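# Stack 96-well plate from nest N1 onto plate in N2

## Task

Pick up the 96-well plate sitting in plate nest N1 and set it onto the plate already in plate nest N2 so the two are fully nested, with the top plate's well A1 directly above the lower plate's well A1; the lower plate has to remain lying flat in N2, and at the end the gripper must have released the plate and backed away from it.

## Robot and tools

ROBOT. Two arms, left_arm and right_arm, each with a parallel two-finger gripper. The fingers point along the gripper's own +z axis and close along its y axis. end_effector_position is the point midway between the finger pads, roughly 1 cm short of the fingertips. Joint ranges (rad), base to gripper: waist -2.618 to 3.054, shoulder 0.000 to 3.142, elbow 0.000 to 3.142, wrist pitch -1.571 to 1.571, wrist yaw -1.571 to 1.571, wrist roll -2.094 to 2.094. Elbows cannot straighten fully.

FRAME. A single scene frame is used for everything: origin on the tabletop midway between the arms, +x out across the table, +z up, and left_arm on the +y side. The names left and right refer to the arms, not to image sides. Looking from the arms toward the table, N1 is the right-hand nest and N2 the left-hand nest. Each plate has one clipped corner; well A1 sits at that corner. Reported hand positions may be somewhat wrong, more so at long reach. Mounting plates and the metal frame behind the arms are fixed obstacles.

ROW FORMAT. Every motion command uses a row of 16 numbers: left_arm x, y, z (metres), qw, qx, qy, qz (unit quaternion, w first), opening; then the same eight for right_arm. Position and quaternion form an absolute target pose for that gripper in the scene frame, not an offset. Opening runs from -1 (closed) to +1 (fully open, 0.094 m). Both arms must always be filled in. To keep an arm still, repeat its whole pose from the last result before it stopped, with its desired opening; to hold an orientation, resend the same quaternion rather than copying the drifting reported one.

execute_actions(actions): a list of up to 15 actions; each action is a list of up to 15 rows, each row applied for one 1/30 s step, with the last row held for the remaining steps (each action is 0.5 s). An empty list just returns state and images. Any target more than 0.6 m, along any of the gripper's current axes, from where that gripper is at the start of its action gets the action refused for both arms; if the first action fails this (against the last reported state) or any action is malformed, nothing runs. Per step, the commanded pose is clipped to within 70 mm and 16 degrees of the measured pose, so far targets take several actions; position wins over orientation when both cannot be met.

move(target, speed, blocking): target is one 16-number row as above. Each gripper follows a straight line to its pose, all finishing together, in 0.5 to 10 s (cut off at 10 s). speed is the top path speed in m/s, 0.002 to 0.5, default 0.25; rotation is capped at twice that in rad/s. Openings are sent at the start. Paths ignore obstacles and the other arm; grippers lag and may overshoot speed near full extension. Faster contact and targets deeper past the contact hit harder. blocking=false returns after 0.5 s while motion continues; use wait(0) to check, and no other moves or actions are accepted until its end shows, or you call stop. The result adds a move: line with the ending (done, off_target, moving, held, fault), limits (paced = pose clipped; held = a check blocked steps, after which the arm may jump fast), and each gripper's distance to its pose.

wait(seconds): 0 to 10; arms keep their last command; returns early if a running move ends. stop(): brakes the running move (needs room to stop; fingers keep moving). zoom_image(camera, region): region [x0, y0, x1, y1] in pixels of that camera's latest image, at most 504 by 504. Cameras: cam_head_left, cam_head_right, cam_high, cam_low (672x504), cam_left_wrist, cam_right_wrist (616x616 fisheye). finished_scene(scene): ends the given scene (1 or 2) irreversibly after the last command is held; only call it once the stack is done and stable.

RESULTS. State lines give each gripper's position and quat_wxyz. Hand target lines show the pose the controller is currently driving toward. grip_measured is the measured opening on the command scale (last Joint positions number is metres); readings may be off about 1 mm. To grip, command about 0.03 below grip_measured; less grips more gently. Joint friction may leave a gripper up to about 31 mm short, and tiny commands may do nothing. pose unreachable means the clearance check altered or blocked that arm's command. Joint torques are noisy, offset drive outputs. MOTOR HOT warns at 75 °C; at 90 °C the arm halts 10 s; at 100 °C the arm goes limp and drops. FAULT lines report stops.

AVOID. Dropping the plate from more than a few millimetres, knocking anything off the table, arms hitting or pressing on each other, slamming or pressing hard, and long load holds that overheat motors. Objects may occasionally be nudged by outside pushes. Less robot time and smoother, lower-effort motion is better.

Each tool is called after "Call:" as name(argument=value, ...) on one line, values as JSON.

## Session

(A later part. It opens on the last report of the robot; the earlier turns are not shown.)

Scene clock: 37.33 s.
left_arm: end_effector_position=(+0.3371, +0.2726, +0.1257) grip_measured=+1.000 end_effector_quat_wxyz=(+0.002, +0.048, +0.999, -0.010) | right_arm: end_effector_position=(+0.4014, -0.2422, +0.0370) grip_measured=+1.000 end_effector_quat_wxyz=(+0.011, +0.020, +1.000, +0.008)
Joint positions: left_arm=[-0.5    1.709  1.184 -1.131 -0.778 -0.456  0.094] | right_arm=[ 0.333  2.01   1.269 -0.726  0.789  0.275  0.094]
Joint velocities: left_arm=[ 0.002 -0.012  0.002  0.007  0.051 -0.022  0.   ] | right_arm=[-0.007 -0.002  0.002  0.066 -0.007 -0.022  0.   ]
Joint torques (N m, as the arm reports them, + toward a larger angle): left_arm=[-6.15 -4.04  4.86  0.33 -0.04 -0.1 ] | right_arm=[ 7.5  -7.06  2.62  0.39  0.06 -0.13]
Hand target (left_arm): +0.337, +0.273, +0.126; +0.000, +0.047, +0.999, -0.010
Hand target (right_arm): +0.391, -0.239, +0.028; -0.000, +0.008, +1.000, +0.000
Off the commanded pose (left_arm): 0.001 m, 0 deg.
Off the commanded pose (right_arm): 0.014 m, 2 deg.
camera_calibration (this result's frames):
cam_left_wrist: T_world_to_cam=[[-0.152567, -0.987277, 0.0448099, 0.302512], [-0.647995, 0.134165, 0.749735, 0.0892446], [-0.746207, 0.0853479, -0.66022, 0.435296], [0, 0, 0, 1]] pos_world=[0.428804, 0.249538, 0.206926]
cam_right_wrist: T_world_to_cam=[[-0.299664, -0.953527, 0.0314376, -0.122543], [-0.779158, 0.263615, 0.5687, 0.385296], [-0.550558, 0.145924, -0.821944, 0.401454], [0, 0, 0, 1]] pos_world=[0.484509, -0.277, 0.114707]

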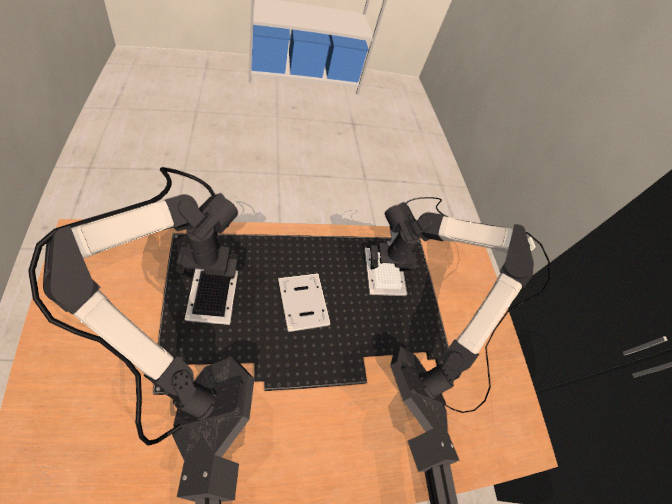

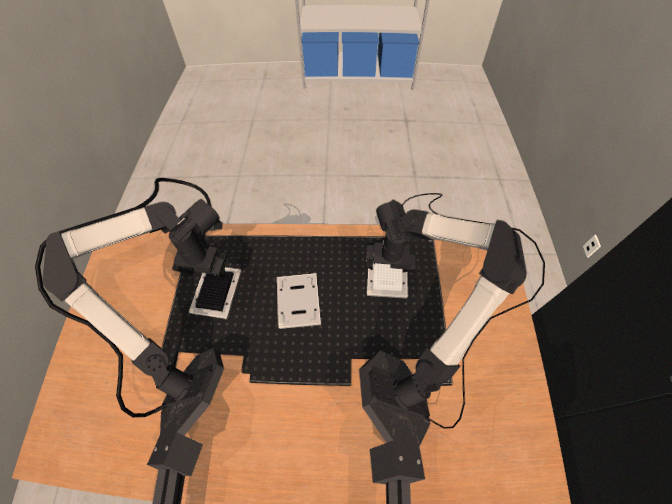

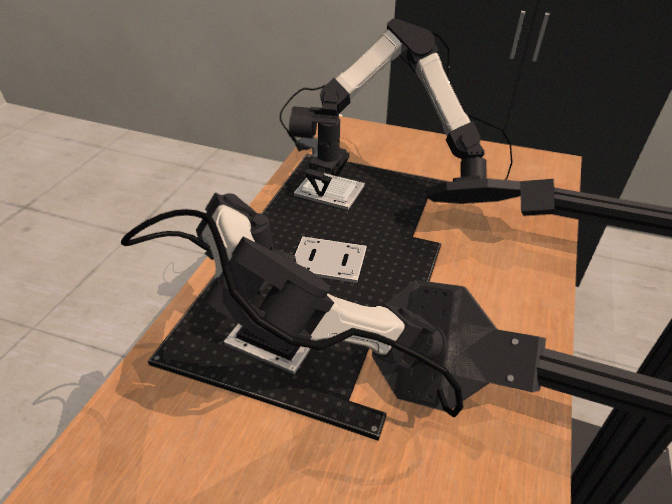

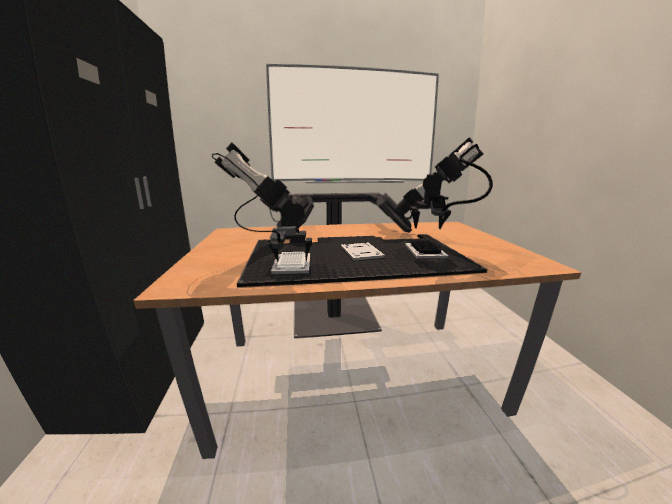

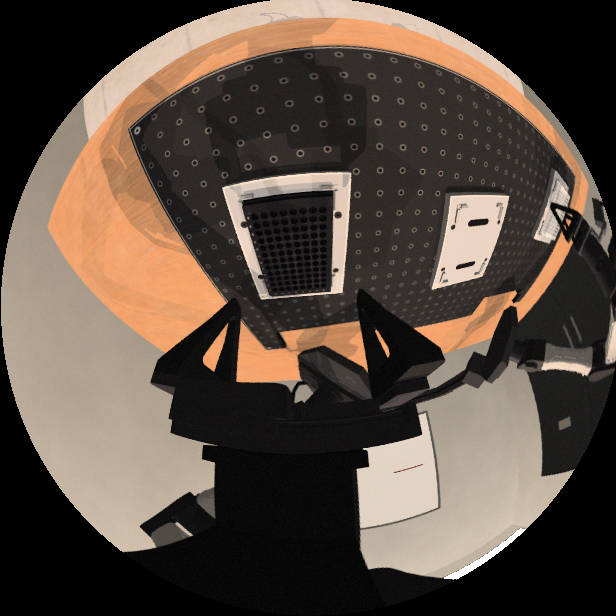

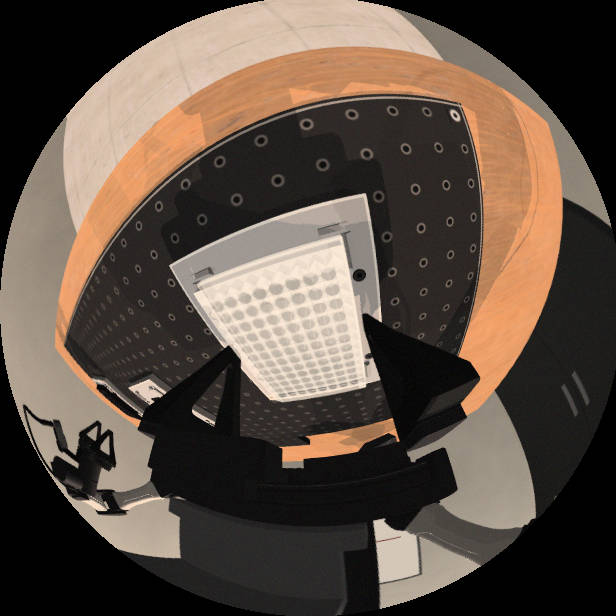

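Call:
execute_actions(actions=[[[0.3366,0.2728,0.1257,0,0.047,0.999,-0.01,1,0.387,-0.240,0.026,-0.005,0.004,1,0,1]],[[0.3366,0.2728,0.1257,0,0.047,0.999,-0.01,1,0.387,-0.240,0.026,-0.005,0.004,1,0,0.7]]])

Scene clock: 41.13 s.
left_arm: end_effector_position=(+0.3371, +0.2726, +0.1257) grip_measured=+1.000 end_effector_quat_wxyz=(+0.002, +0.048, +0.999, -0.010) | right_arm: end_effector_position=(+0.3963, -0.2425, +0.0344) grip_measured=+0.766 end_effector_quat_wxyz=(+0.007, +0.015, +1.000, +0.003)
Joint positions: left_arm=[-0.5    1.709  1.184 -1.131 -0.778 -0.456  0.094] | right_arm=[ 0.332  2.01   1.253 -0.724  0.796  0.275  0.083]
Joint velocities: left_arm=[-0.012  0.012 -0.002 -0.022 -0.007 -0.037  0.   ] | right_arm=[-0.007 -0.017 -0.022  0.037 -0.051  0.022 -0.   ]
Joint torques (N m, as the arm reports them, + toward a larger angle): left_arm=[-6.17 -4.    4.85  0.32 -0.04 -0.1 ] | right_arm=[ 7.07 -7.28  2.98  0.35 -0.01 -0.19]
Hand target (left_arm): +0.337, +0.273, +0.126; +0.000, +0.047, +0.999, -0.010
Hand target (right_arm): +0.387, -0.240, +0.026; -0.005, +0.004, +1.000, +0.000
Off the commanded pose (left_arm): 0.001 m, 0 deg.
Off the commanded pose (right_arm): 0.013 m, 2 deg.
camera_calibration (this result's frames):
cam_left_wrist: T_world_to_cam=[[-0.152567, -0.987277, 0.0448099, 0.302512], [-0.647995, 0.134165, 0.749735, 0.0892446], [-0.746207, 0.0853479, -0.66022, 0.435296], [0, 0, 0, 1]] pos_world=[0.428804, 0.249538, 0.206926]
cam_right_wrist: T_world_to_cam=[[-0.290347, -0.95596, 0.0428907, -0.128938], [-0.776836, 0.261642, 0.572774, 0.38131], [-0.55877, 0.132984, -0.818591, 0.396566], [0, 0, 0, 1]] pos_world=[0.480368, -0.275763, 0.111751]

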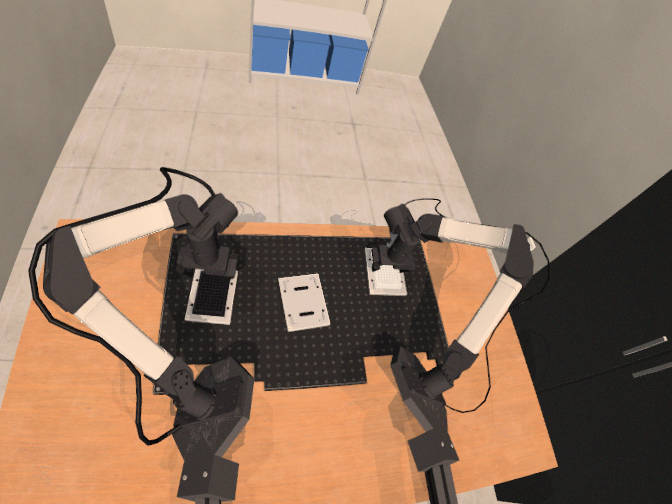

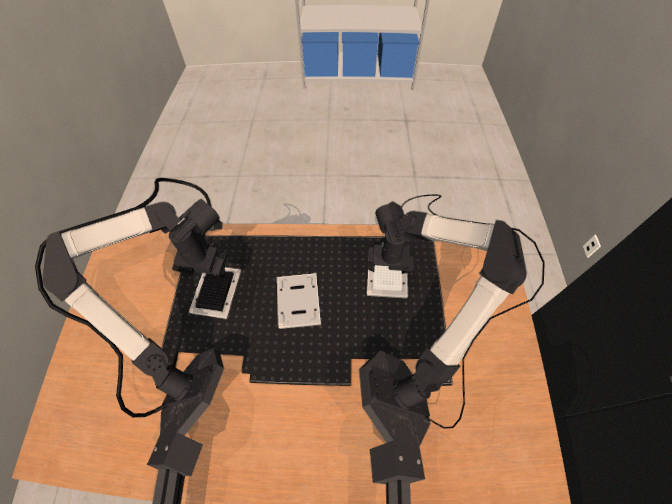

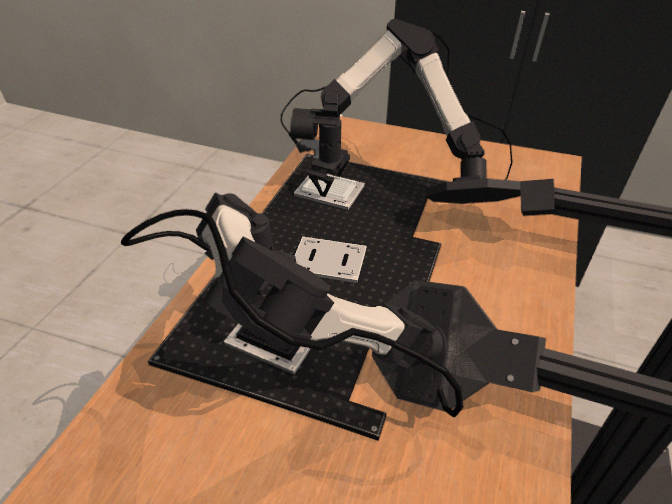

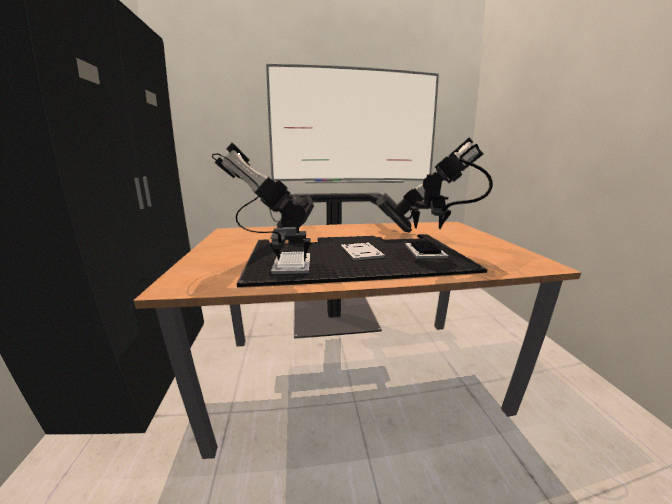

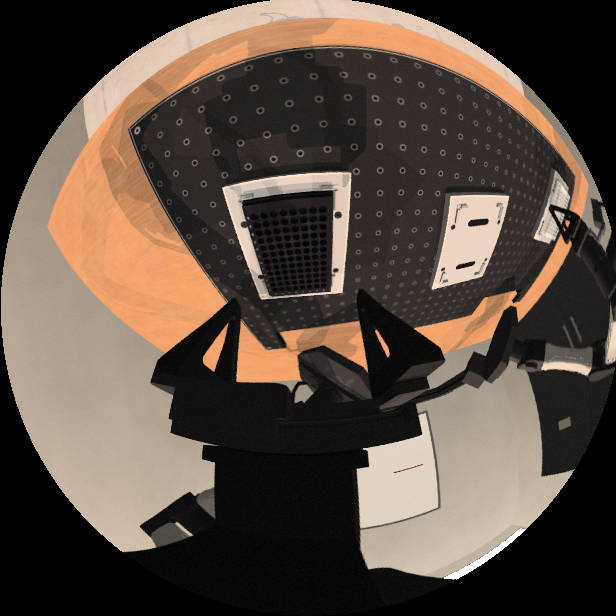

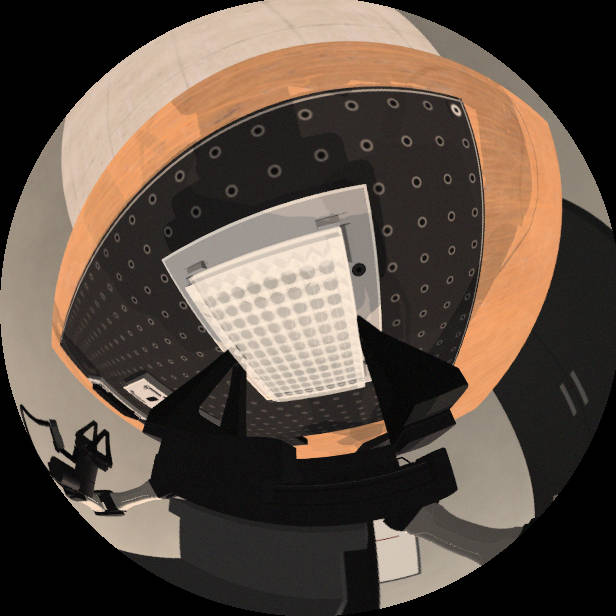

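Call:
move(target=[0.3366,0.32,0.14,0,0.047,0.999,-0.01,1,0.402,-0.2425,0.08,0,0.015,1,0,0.7], speed=0.08)

Call:
move(target=[0.3366,0.34,0.14,0,0.047,0.999,-0.01,1,0.293,0.03,0.05,0,-0.075,0.997,0,0.7], speed=0.2)

Call:
zoom_image(camera="cam_right_wrist", region=[150,160,410,420])

Scene clock: 51.97 s.
left_arm: end_effector_position=(+0.3301, +0.3121, +0.1330) grip_measured=+1.000 end_effector_quat_wxyz=(-0.008, +0.054, +0.998, -0.008) | right_arm: end_effector_position=(+0.3972, -0.2420, +0.0752) grip_measured=+0.766 end_effector_quat_wxyz=(-0.006, +0.008, +1.000, -0.001)
Joint positions: left_arm=[-0.44   1.599  1.184 -1.21  -0.778 -0.382  0.094] | right_arm=[ 0.414  2.01   1.38  -0.974  0.797  0.405  0.083]
Joint velocities: left_arm=[ 0.002  0.012 -0.017 -0.022  0.125  0.051  0.   ] | right_arm=[ 0.007 -0.032  0.002 -0.022 -0.095  0.007  0.001]
Joint torques (N m, as the arm reports them, + toward a larger angle): left_arm=[-4.93 -4.93  6.79  0.15 -0.08  0.04] | right_arm=[ 8.54 -8.3   6.42  0.15  0.04  0.01]
Hand target (left_arm): +0.336, +0.320, +0.139; -0.000, +0.047, +0.999, -0.009
Hand target (right_arm): +0.402, -0.243, +0.080; -0.000, +0.015, +1.000, -0.001
Off the commanded pose (left_arm): 0.012 m, 1 deg.
Off the commanded pose (right_arm): 0.007 m, 1 deg.
move: off_target (left_arm)
camera_calibration (this result's frames):
cam_left_wrist: T_world_to_cam=[[-0.162788, -0.985775, 0.0418042, 0.343458], [-0.632132, 0.136733, 0.762701, 0.0662181], [-0.757568, 0.0977332, -0.645398, 0.42948], [0, 0, 0, 1]] pos_world=[0.42313, 0.287544, 0.212323]
cam_right_wrist: T_world_to_cam=[[-0.275327, -0.959609, 0.0578329, -0.137946], [-0.765223, 0.255175, 0.591033, 0.35094], [-0.581918, 0.118472, -0.804572, 0.435002], [0, 0, 0, 1]] pos_world=[0.483702, -0.273461, 0.150551]

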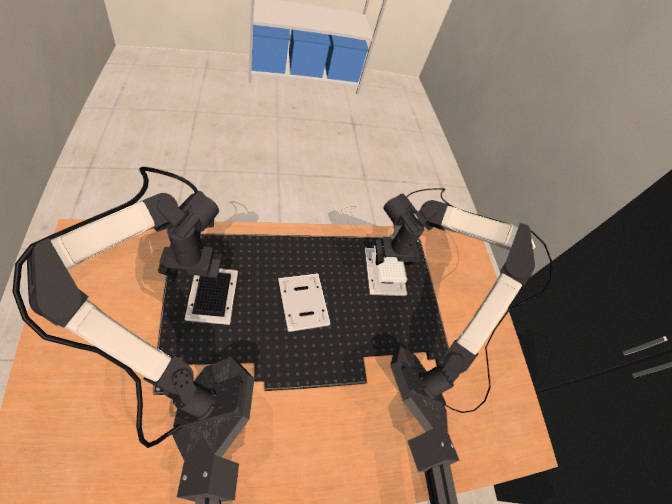

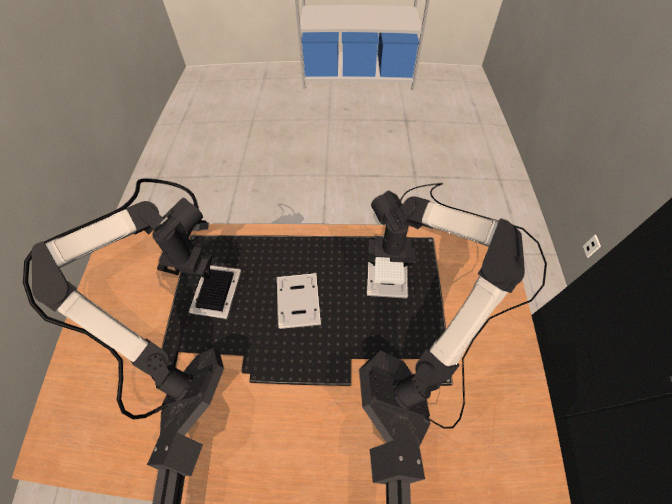

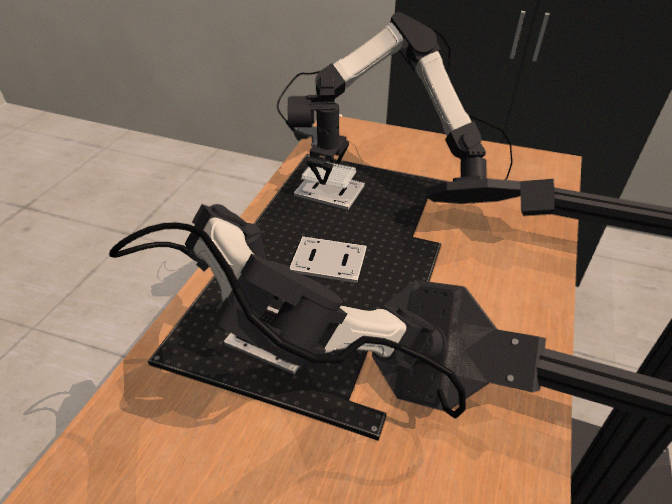

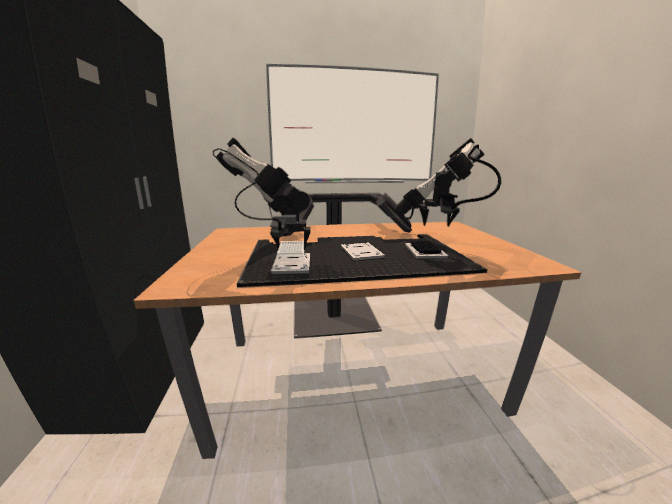

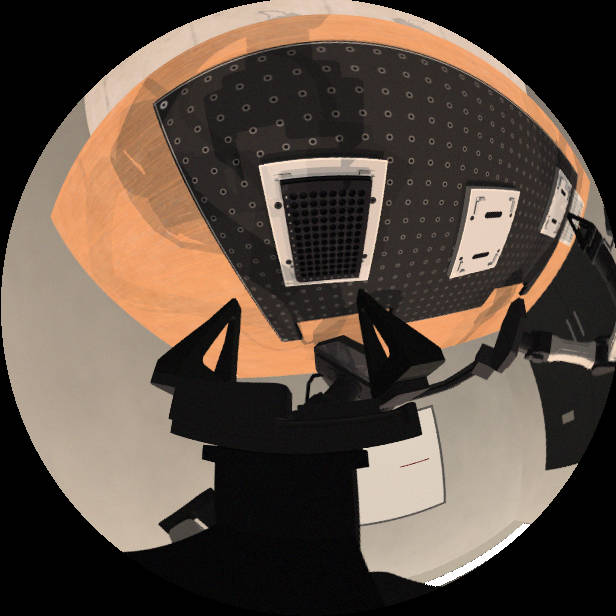

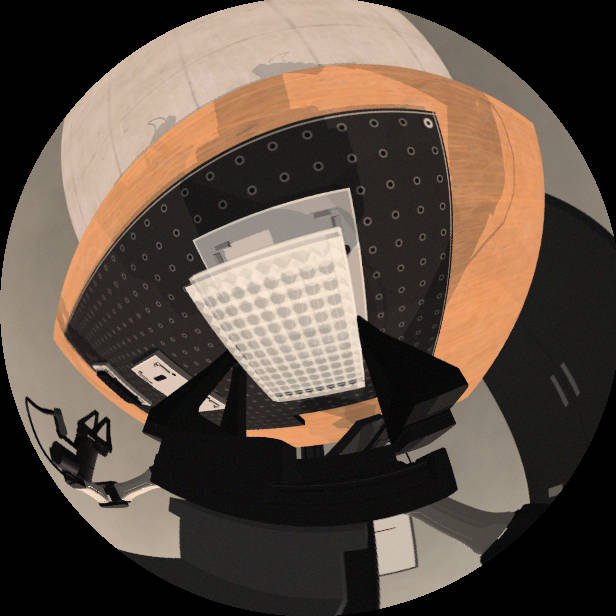

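Scene clock: 53.93 s.
left_arm: end_effector_position=(+0.3294, +0.3306, +0.1323) grip_measured=+1.000 end_effector_quat_wxyz=(-0.010, +0.057, +0.998, -0.008) | right_arm: end_effector_position=(+0.2891, +0.0238, +0.0480) grip_measured=+0.766 end_effector_quat_wxyz=(+0.005, -0.080, +0.997, -0.009)
Joint positions: left_arm=[-0.395  1.552  1.184 -1.219 -0.778 -0.317  0.094] | right_arm=[ 0.891  2.764  1.672 -0.944  0.702  0.858  0.083]
Joint velocities: left_arm=[-0.022  0.002 -0.012 -0.022 -0.007 -0.022  0.   ] | right_arm=[ 0.002 -0.017  0.002 -0.081  0.007  0.007  0.   ]
Joint torques (N m, as the arm reports them, + toward a larger angle): left_arm=[-4.57 -5.13  7.11  0.11 -0.07  0.05] | right_arm=[  8.9  -10.53   6.9    0.13  -0.06   0.  ]
Hand target (left_arm): +0.336, +0.340, +0.140; -0.000, +0.047, +0.999, -0.009
Hand target (right_arm): +0.289, +0.027, +0.049; -0.000, -0.074, +0.997, -0.006
Off the commanded pose (left_arm): 0.014 m, 2 deg.
Off the commanded pose (right_arm): 0.008 m, 1 deg.
move: off_target (left_arm)
camera_calibration (this result's frames):
cam_left_wrist: T_world_to_cam=[[-0.16836, -0.98482, 0.042246, 0.363094], [-0.627988, 0.140195, 0.765491, 0.0608254], [-0.759793, 0.102348, -0.642058, 0.425472], [0, 0, 0, 1]] pos_world=[0.422599, 0.305509, 0.211278]
cam_right_wrist: T_world_to_cam=[[-0.103904, -0.992234, 0.0683798, 0.0396333], [-0.811141, 0.124325, 0.571484, 0.233835], [-0.575547, 0.00391402, -0.817759, 0.320338], [0, 0, 0, 1]] pos_world=[0.378161, 0.00900027, 0.125617]

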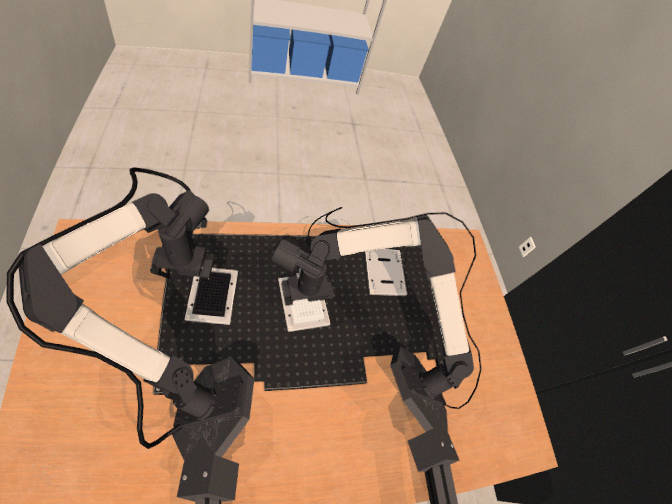

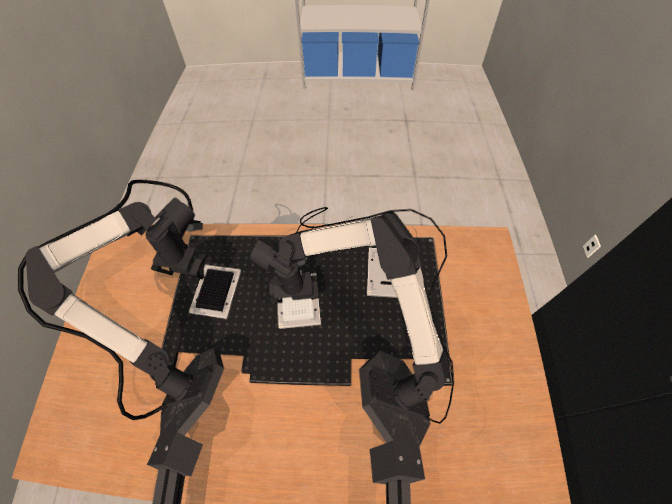

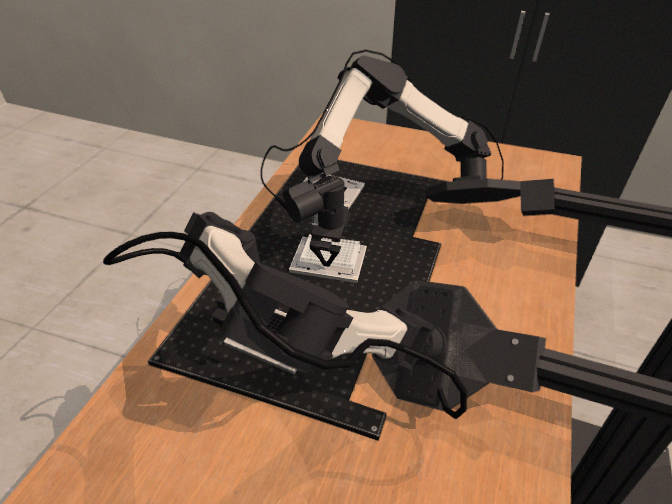

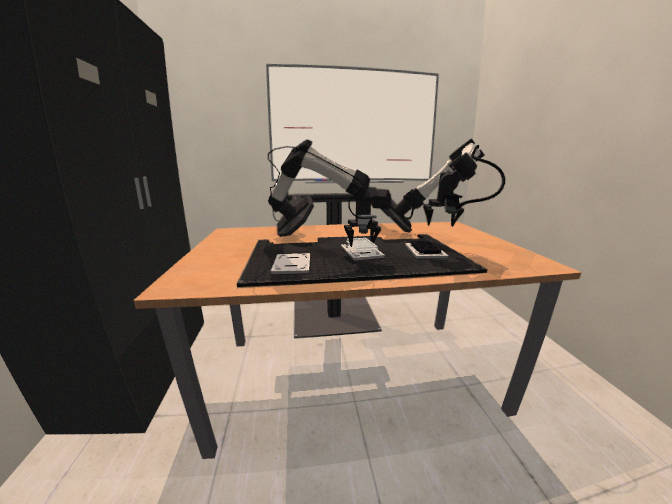

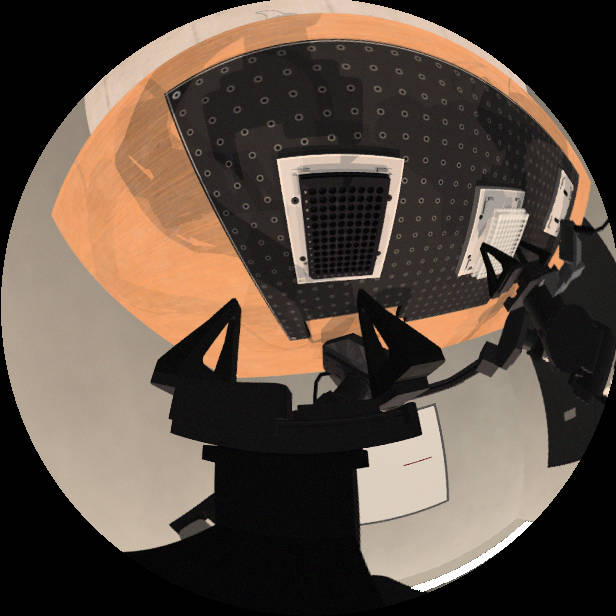

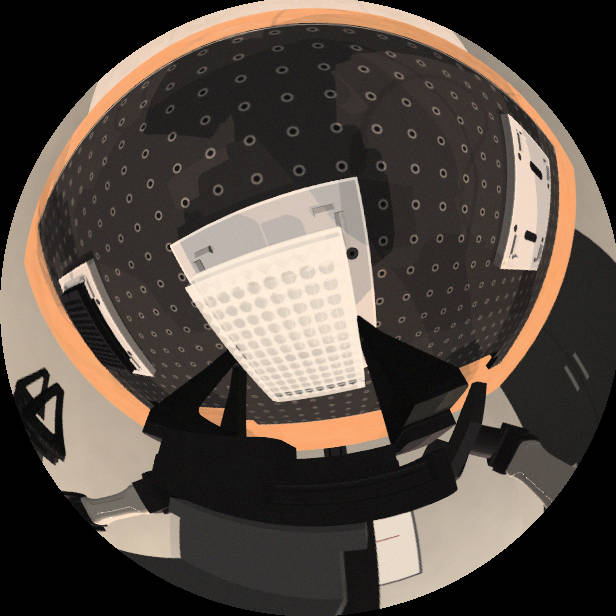

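Region (150, 160, 410, 420) of cam_right_wrist's 616x616 image, scaled by 1.938, with more detail than that image has.

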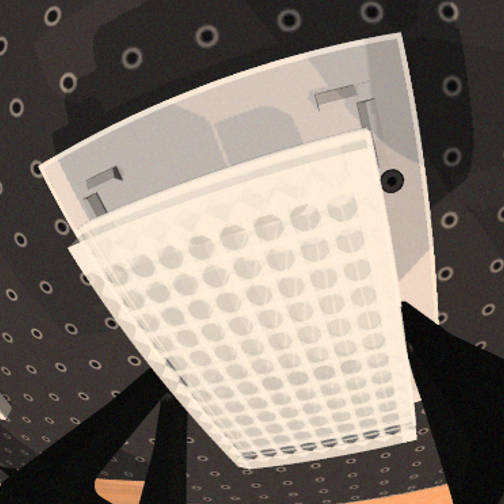

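Call:
execute_actions(actions=[[[0.3294,0.3306,0.1323,-0.01,0.057,0.998,-0.008,1,0.294,0.028,0.042,0,-0.078,0.997,0,0.7]],[[0.3294,0.3306,0.1323,-0.01,0.057,0.998,-0.008,1,0.294,0.028,0.036,0,-0.078,0.997,0,0.7]]])

Call:
zoom_image(camera="cam_right_wrist", region=[150,160,410,320])

Scene clock: 60.13 s.
left_arm: end_effector_position=(+0.3294, +0.3306, +0.1323) grip_measured=+1.000 end_effector_quat_wxyz=(-0.010, +0.057, +0.998, -0.008) | right_arm: end_effector_position=(+0.2958, +0.0262, +0.0434) grip_measured=+0.766 end_effector_quat_wxyz=(+0.007, -0.075, +0.997, +0.001)
Joint positions: left_arm=[-0.395  1.552  1.184 -1.219 -0.778 -0.316  0.094] | right_arm=[ 0.873  2.764  1.672 -0.908  0.702  0.832  0.083]
Joint velocities: left_arm=[ 0.007 -0.002 -0.017 -0.037  0.051 -0.066  0.   ] | right_arm=[-0.012  0.002  0.012 -0.037  0.051 -0.022  0.   ]
Joint torques (N m, as the arm reports them, + toward a larger angle): left_arm=[-5.26 -3.84  4.62  0.34 -0.03 -0.04] | right_arm=[ 8.06 -9.71  5.73  0.35 -0.02 -0.23]
Hand target (left_arm): +0.329, +0.331, +0.132; -0.010, +0.057, +0.998, -0.008
Hand target (right_arm): +0.294, +0.028, +0.036; +0.000, -0.078, +0.997, +0.000
Off the commanded pose (left_arm): 0.000 m, 0 deg.
Off the commanded pose (right_arm): 0.008 m, 1 deg.
camera_calibration (this result's frames):
cam_left_wrist: T_world_to_cam=[[-0.168735, -0.984755, 0.042253, 0.363196], [-0.627939, 0.140441, 0.765486, 0.0607286], [-0.759751, 0.102632, -0.642063, 0.425365], [0, 0, 0, 1]] pos_world=[0.422589, 0.305474, 0.211278]
cam_right_wrist: T_world_to_cam=[[-0.113809, -0.992267, 0.0495431, 0.0467653], [-0.811426, 0.12161, 0.571664, 0.241739], [-0.573268, 0.0248602, -0.818991, 0.319171], [0, 0, 0, 1]] pos_world=[0.384446, 0.00907111, 0.120888]

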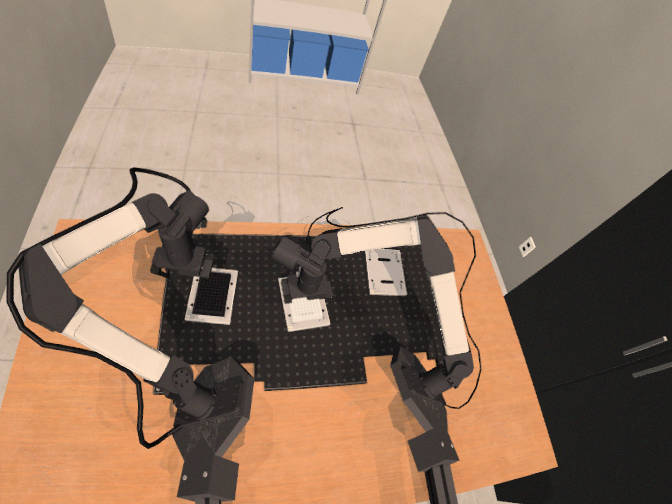

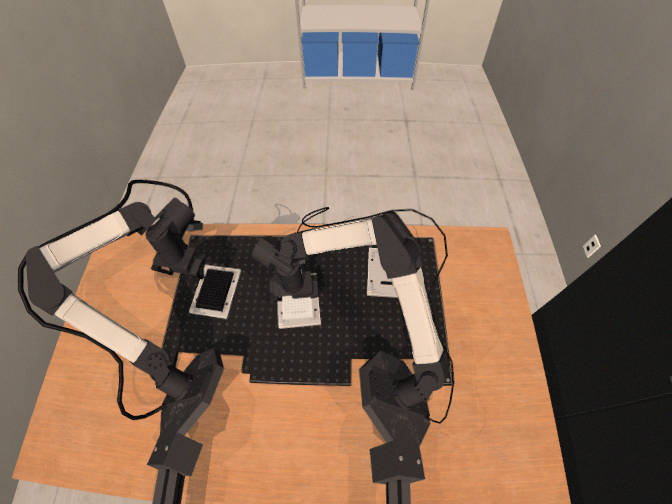

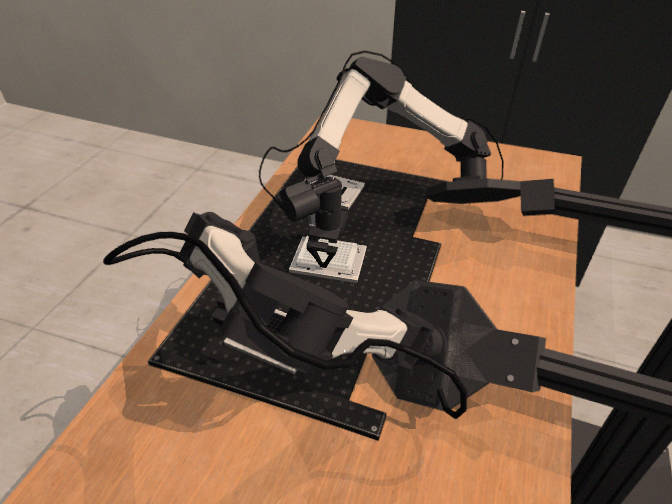

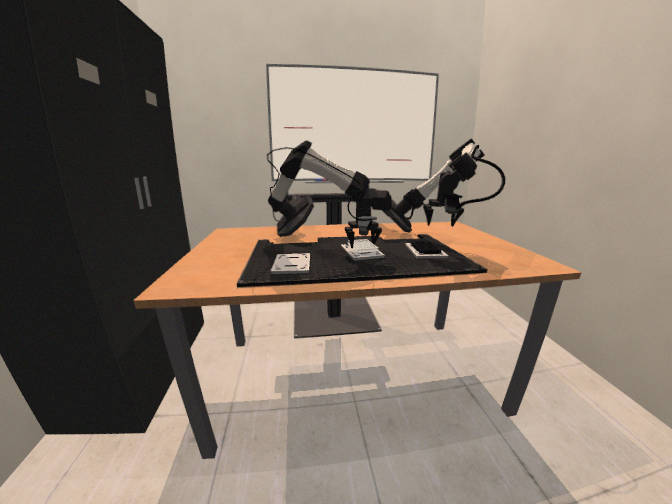

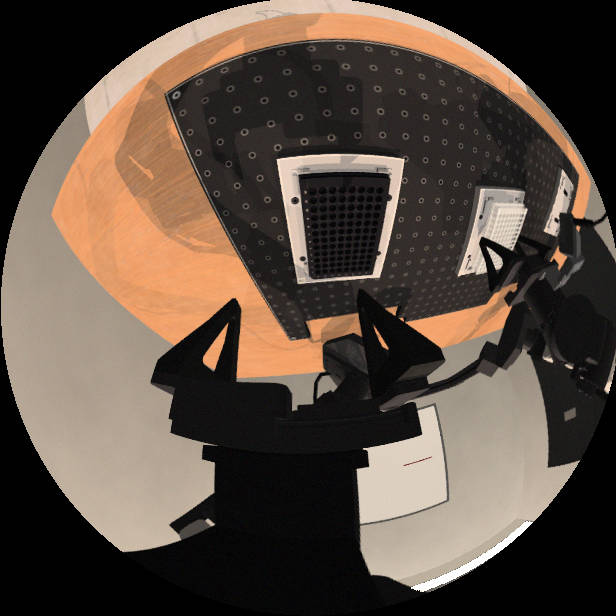

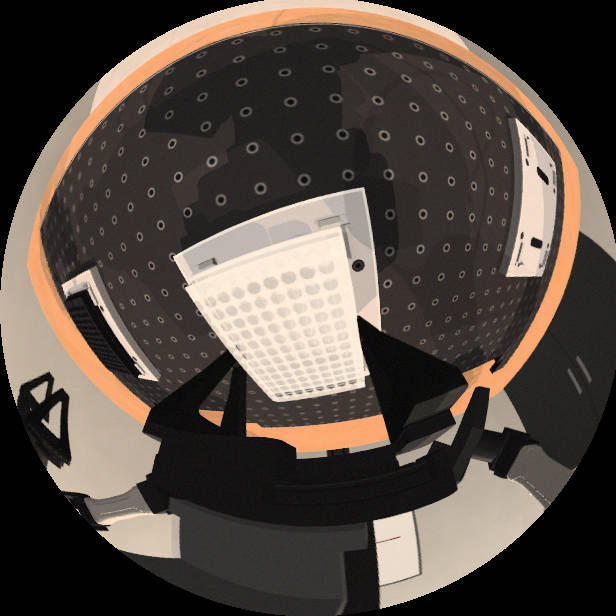

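Region (150, 160, 410, 320) of cam_right_wrist's 616x616 image, scaled by 1.938, with more detail than that image has; it fills the top 310 rows of this view, and the rest is white.

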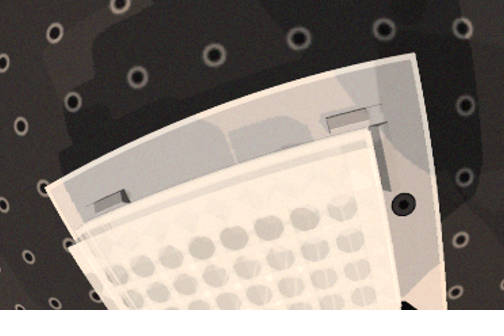

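Want ≈(0.294, 0.025).

Call:
execute_actions(actions=[[[0.3294,0.3306,0.1323,-0.01,0.057,0.998,-0.008,1,0.289,0.022,0.033,0,-0.078,0.997,0,0.7]],[[0.3294,0.3306,0.1323,-0.01,0.057,0.998,-0.008,1,0.289,0.021,0.028,0,-0.078,0.997,0,0.7]]])

Call:
zoom_image(camera="cam_right_wrist", region=[150,160,410,320])

Scene clock: 65.37 s.
left_arm: end_effector_position=(+0.3294, +0.3306, +0.1323) grip_measured=+1.000 end_effector_quat_wxyz=(-0.010, +0.057, +0.998, -0.008) | right_arm: end_effector_position=(+0.2905, +0.0246, +0.0372) grip_measured=+0.766 end_effector_quat_wxyz=(+0.005, -0.077, +0.997, +0.000)
Joint positions: left_arm=[-0.395  1.552  1.184 -1.219 -0.778 -0.316  0.094] | right_arm=[ 0.869  2.762  1.64  -0.878  0.701  0.826  0.083]
Joint velocities: left_arm=[-0.002 -0.007  0.007  0.007  0.037 -0.066  0.   ] | right_arm=[ 0.012  0.012  0.002  0.022  0.066 -0.022  0.   ]
Joint torques (N m, as the arm reports them, + toward a larger angle): left_arm=[-5.26 -3.81  4.64  0.34 -0.03 -0.04] | right_arm=[  7.1  -11.49   3.23   0.6    0.02  -0.32]
Hand target (left_arm): +0.329, +0.331, +0.132; -0.010, +0.057, +0.998, -0.008
Hand target (right_arm): +0.289, +0.021, +0.028; -0.000, -0.078, +0.997, +0.000
Off the commanded pose (left_arm): 0.000 m, 0 deg.
Off the commanded pose (right_arm): 0.010 m, 1 deg.
camera_calibration (this result's frames):
cam_left_wrist: T_world_to_cam=[[-0.168735, -0.984755, 0.042253, 0.363196], [-0.627939, 0.140441, 0.765486, 0.0607286], [-0.759751, 0.102632, -0.642063, 0.425365], [0, 0, 0, 1]] pos_world=[0.422589, 0.305474, 0.211278]
cam_right_wrist: T_world_to_cam=[[-0.109473, -0.992667, 0.0512729, 0.0436059], [-0.809821, 0.118981, 0.574486, 0.240661], [-0.576373, 0.0213685, -0.816907, 0.312037], [0, 0, 0, 1]] pos_world=[0.379516, 0.00798414, 0.114413]

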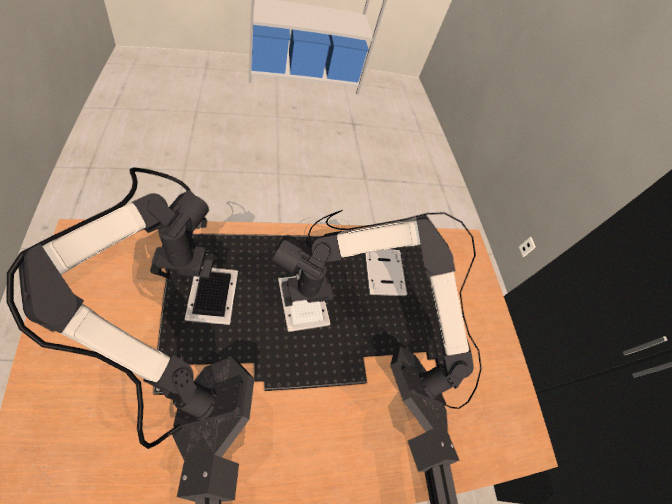

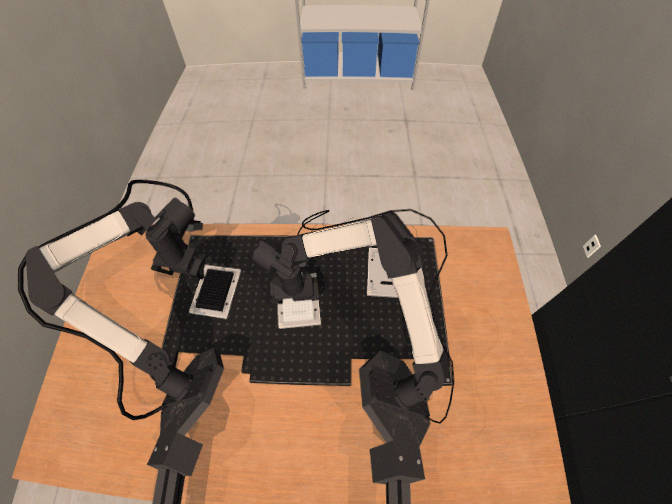

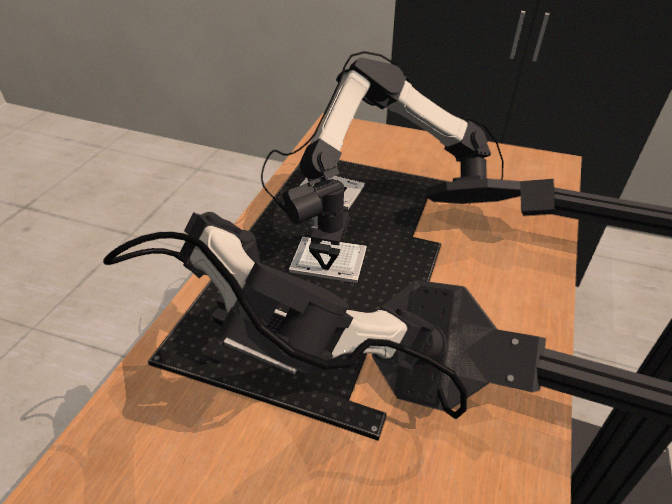

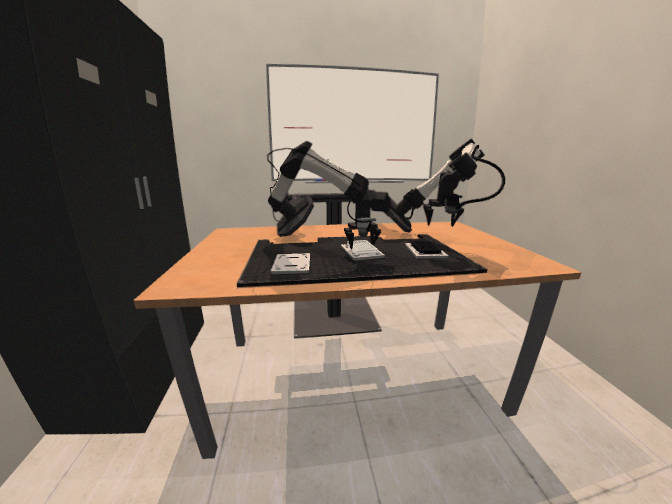

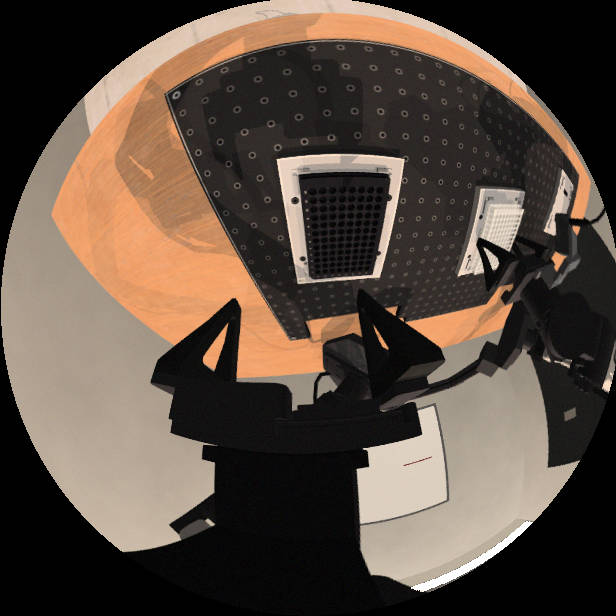

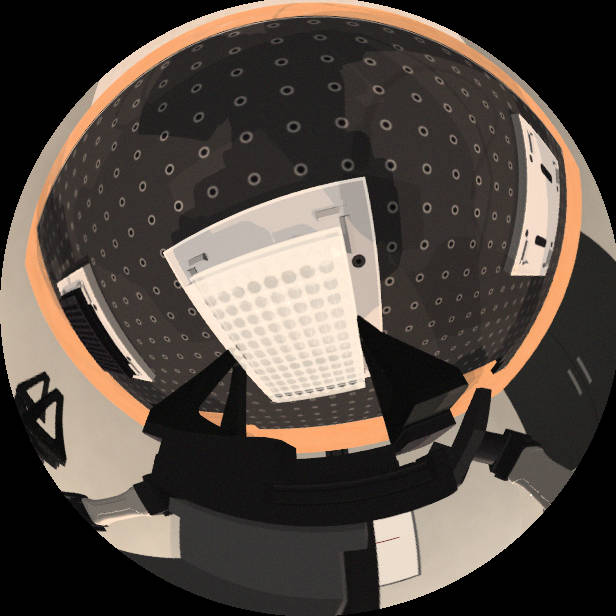

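Region (150, 160, 410, 320) of cam_right_wrist's 616x616 image, scaled by 1.938, with more detail than that image has; it fills the top 310 rows of this view, and the rest is white.

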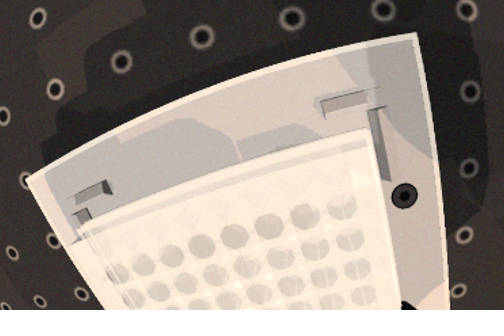

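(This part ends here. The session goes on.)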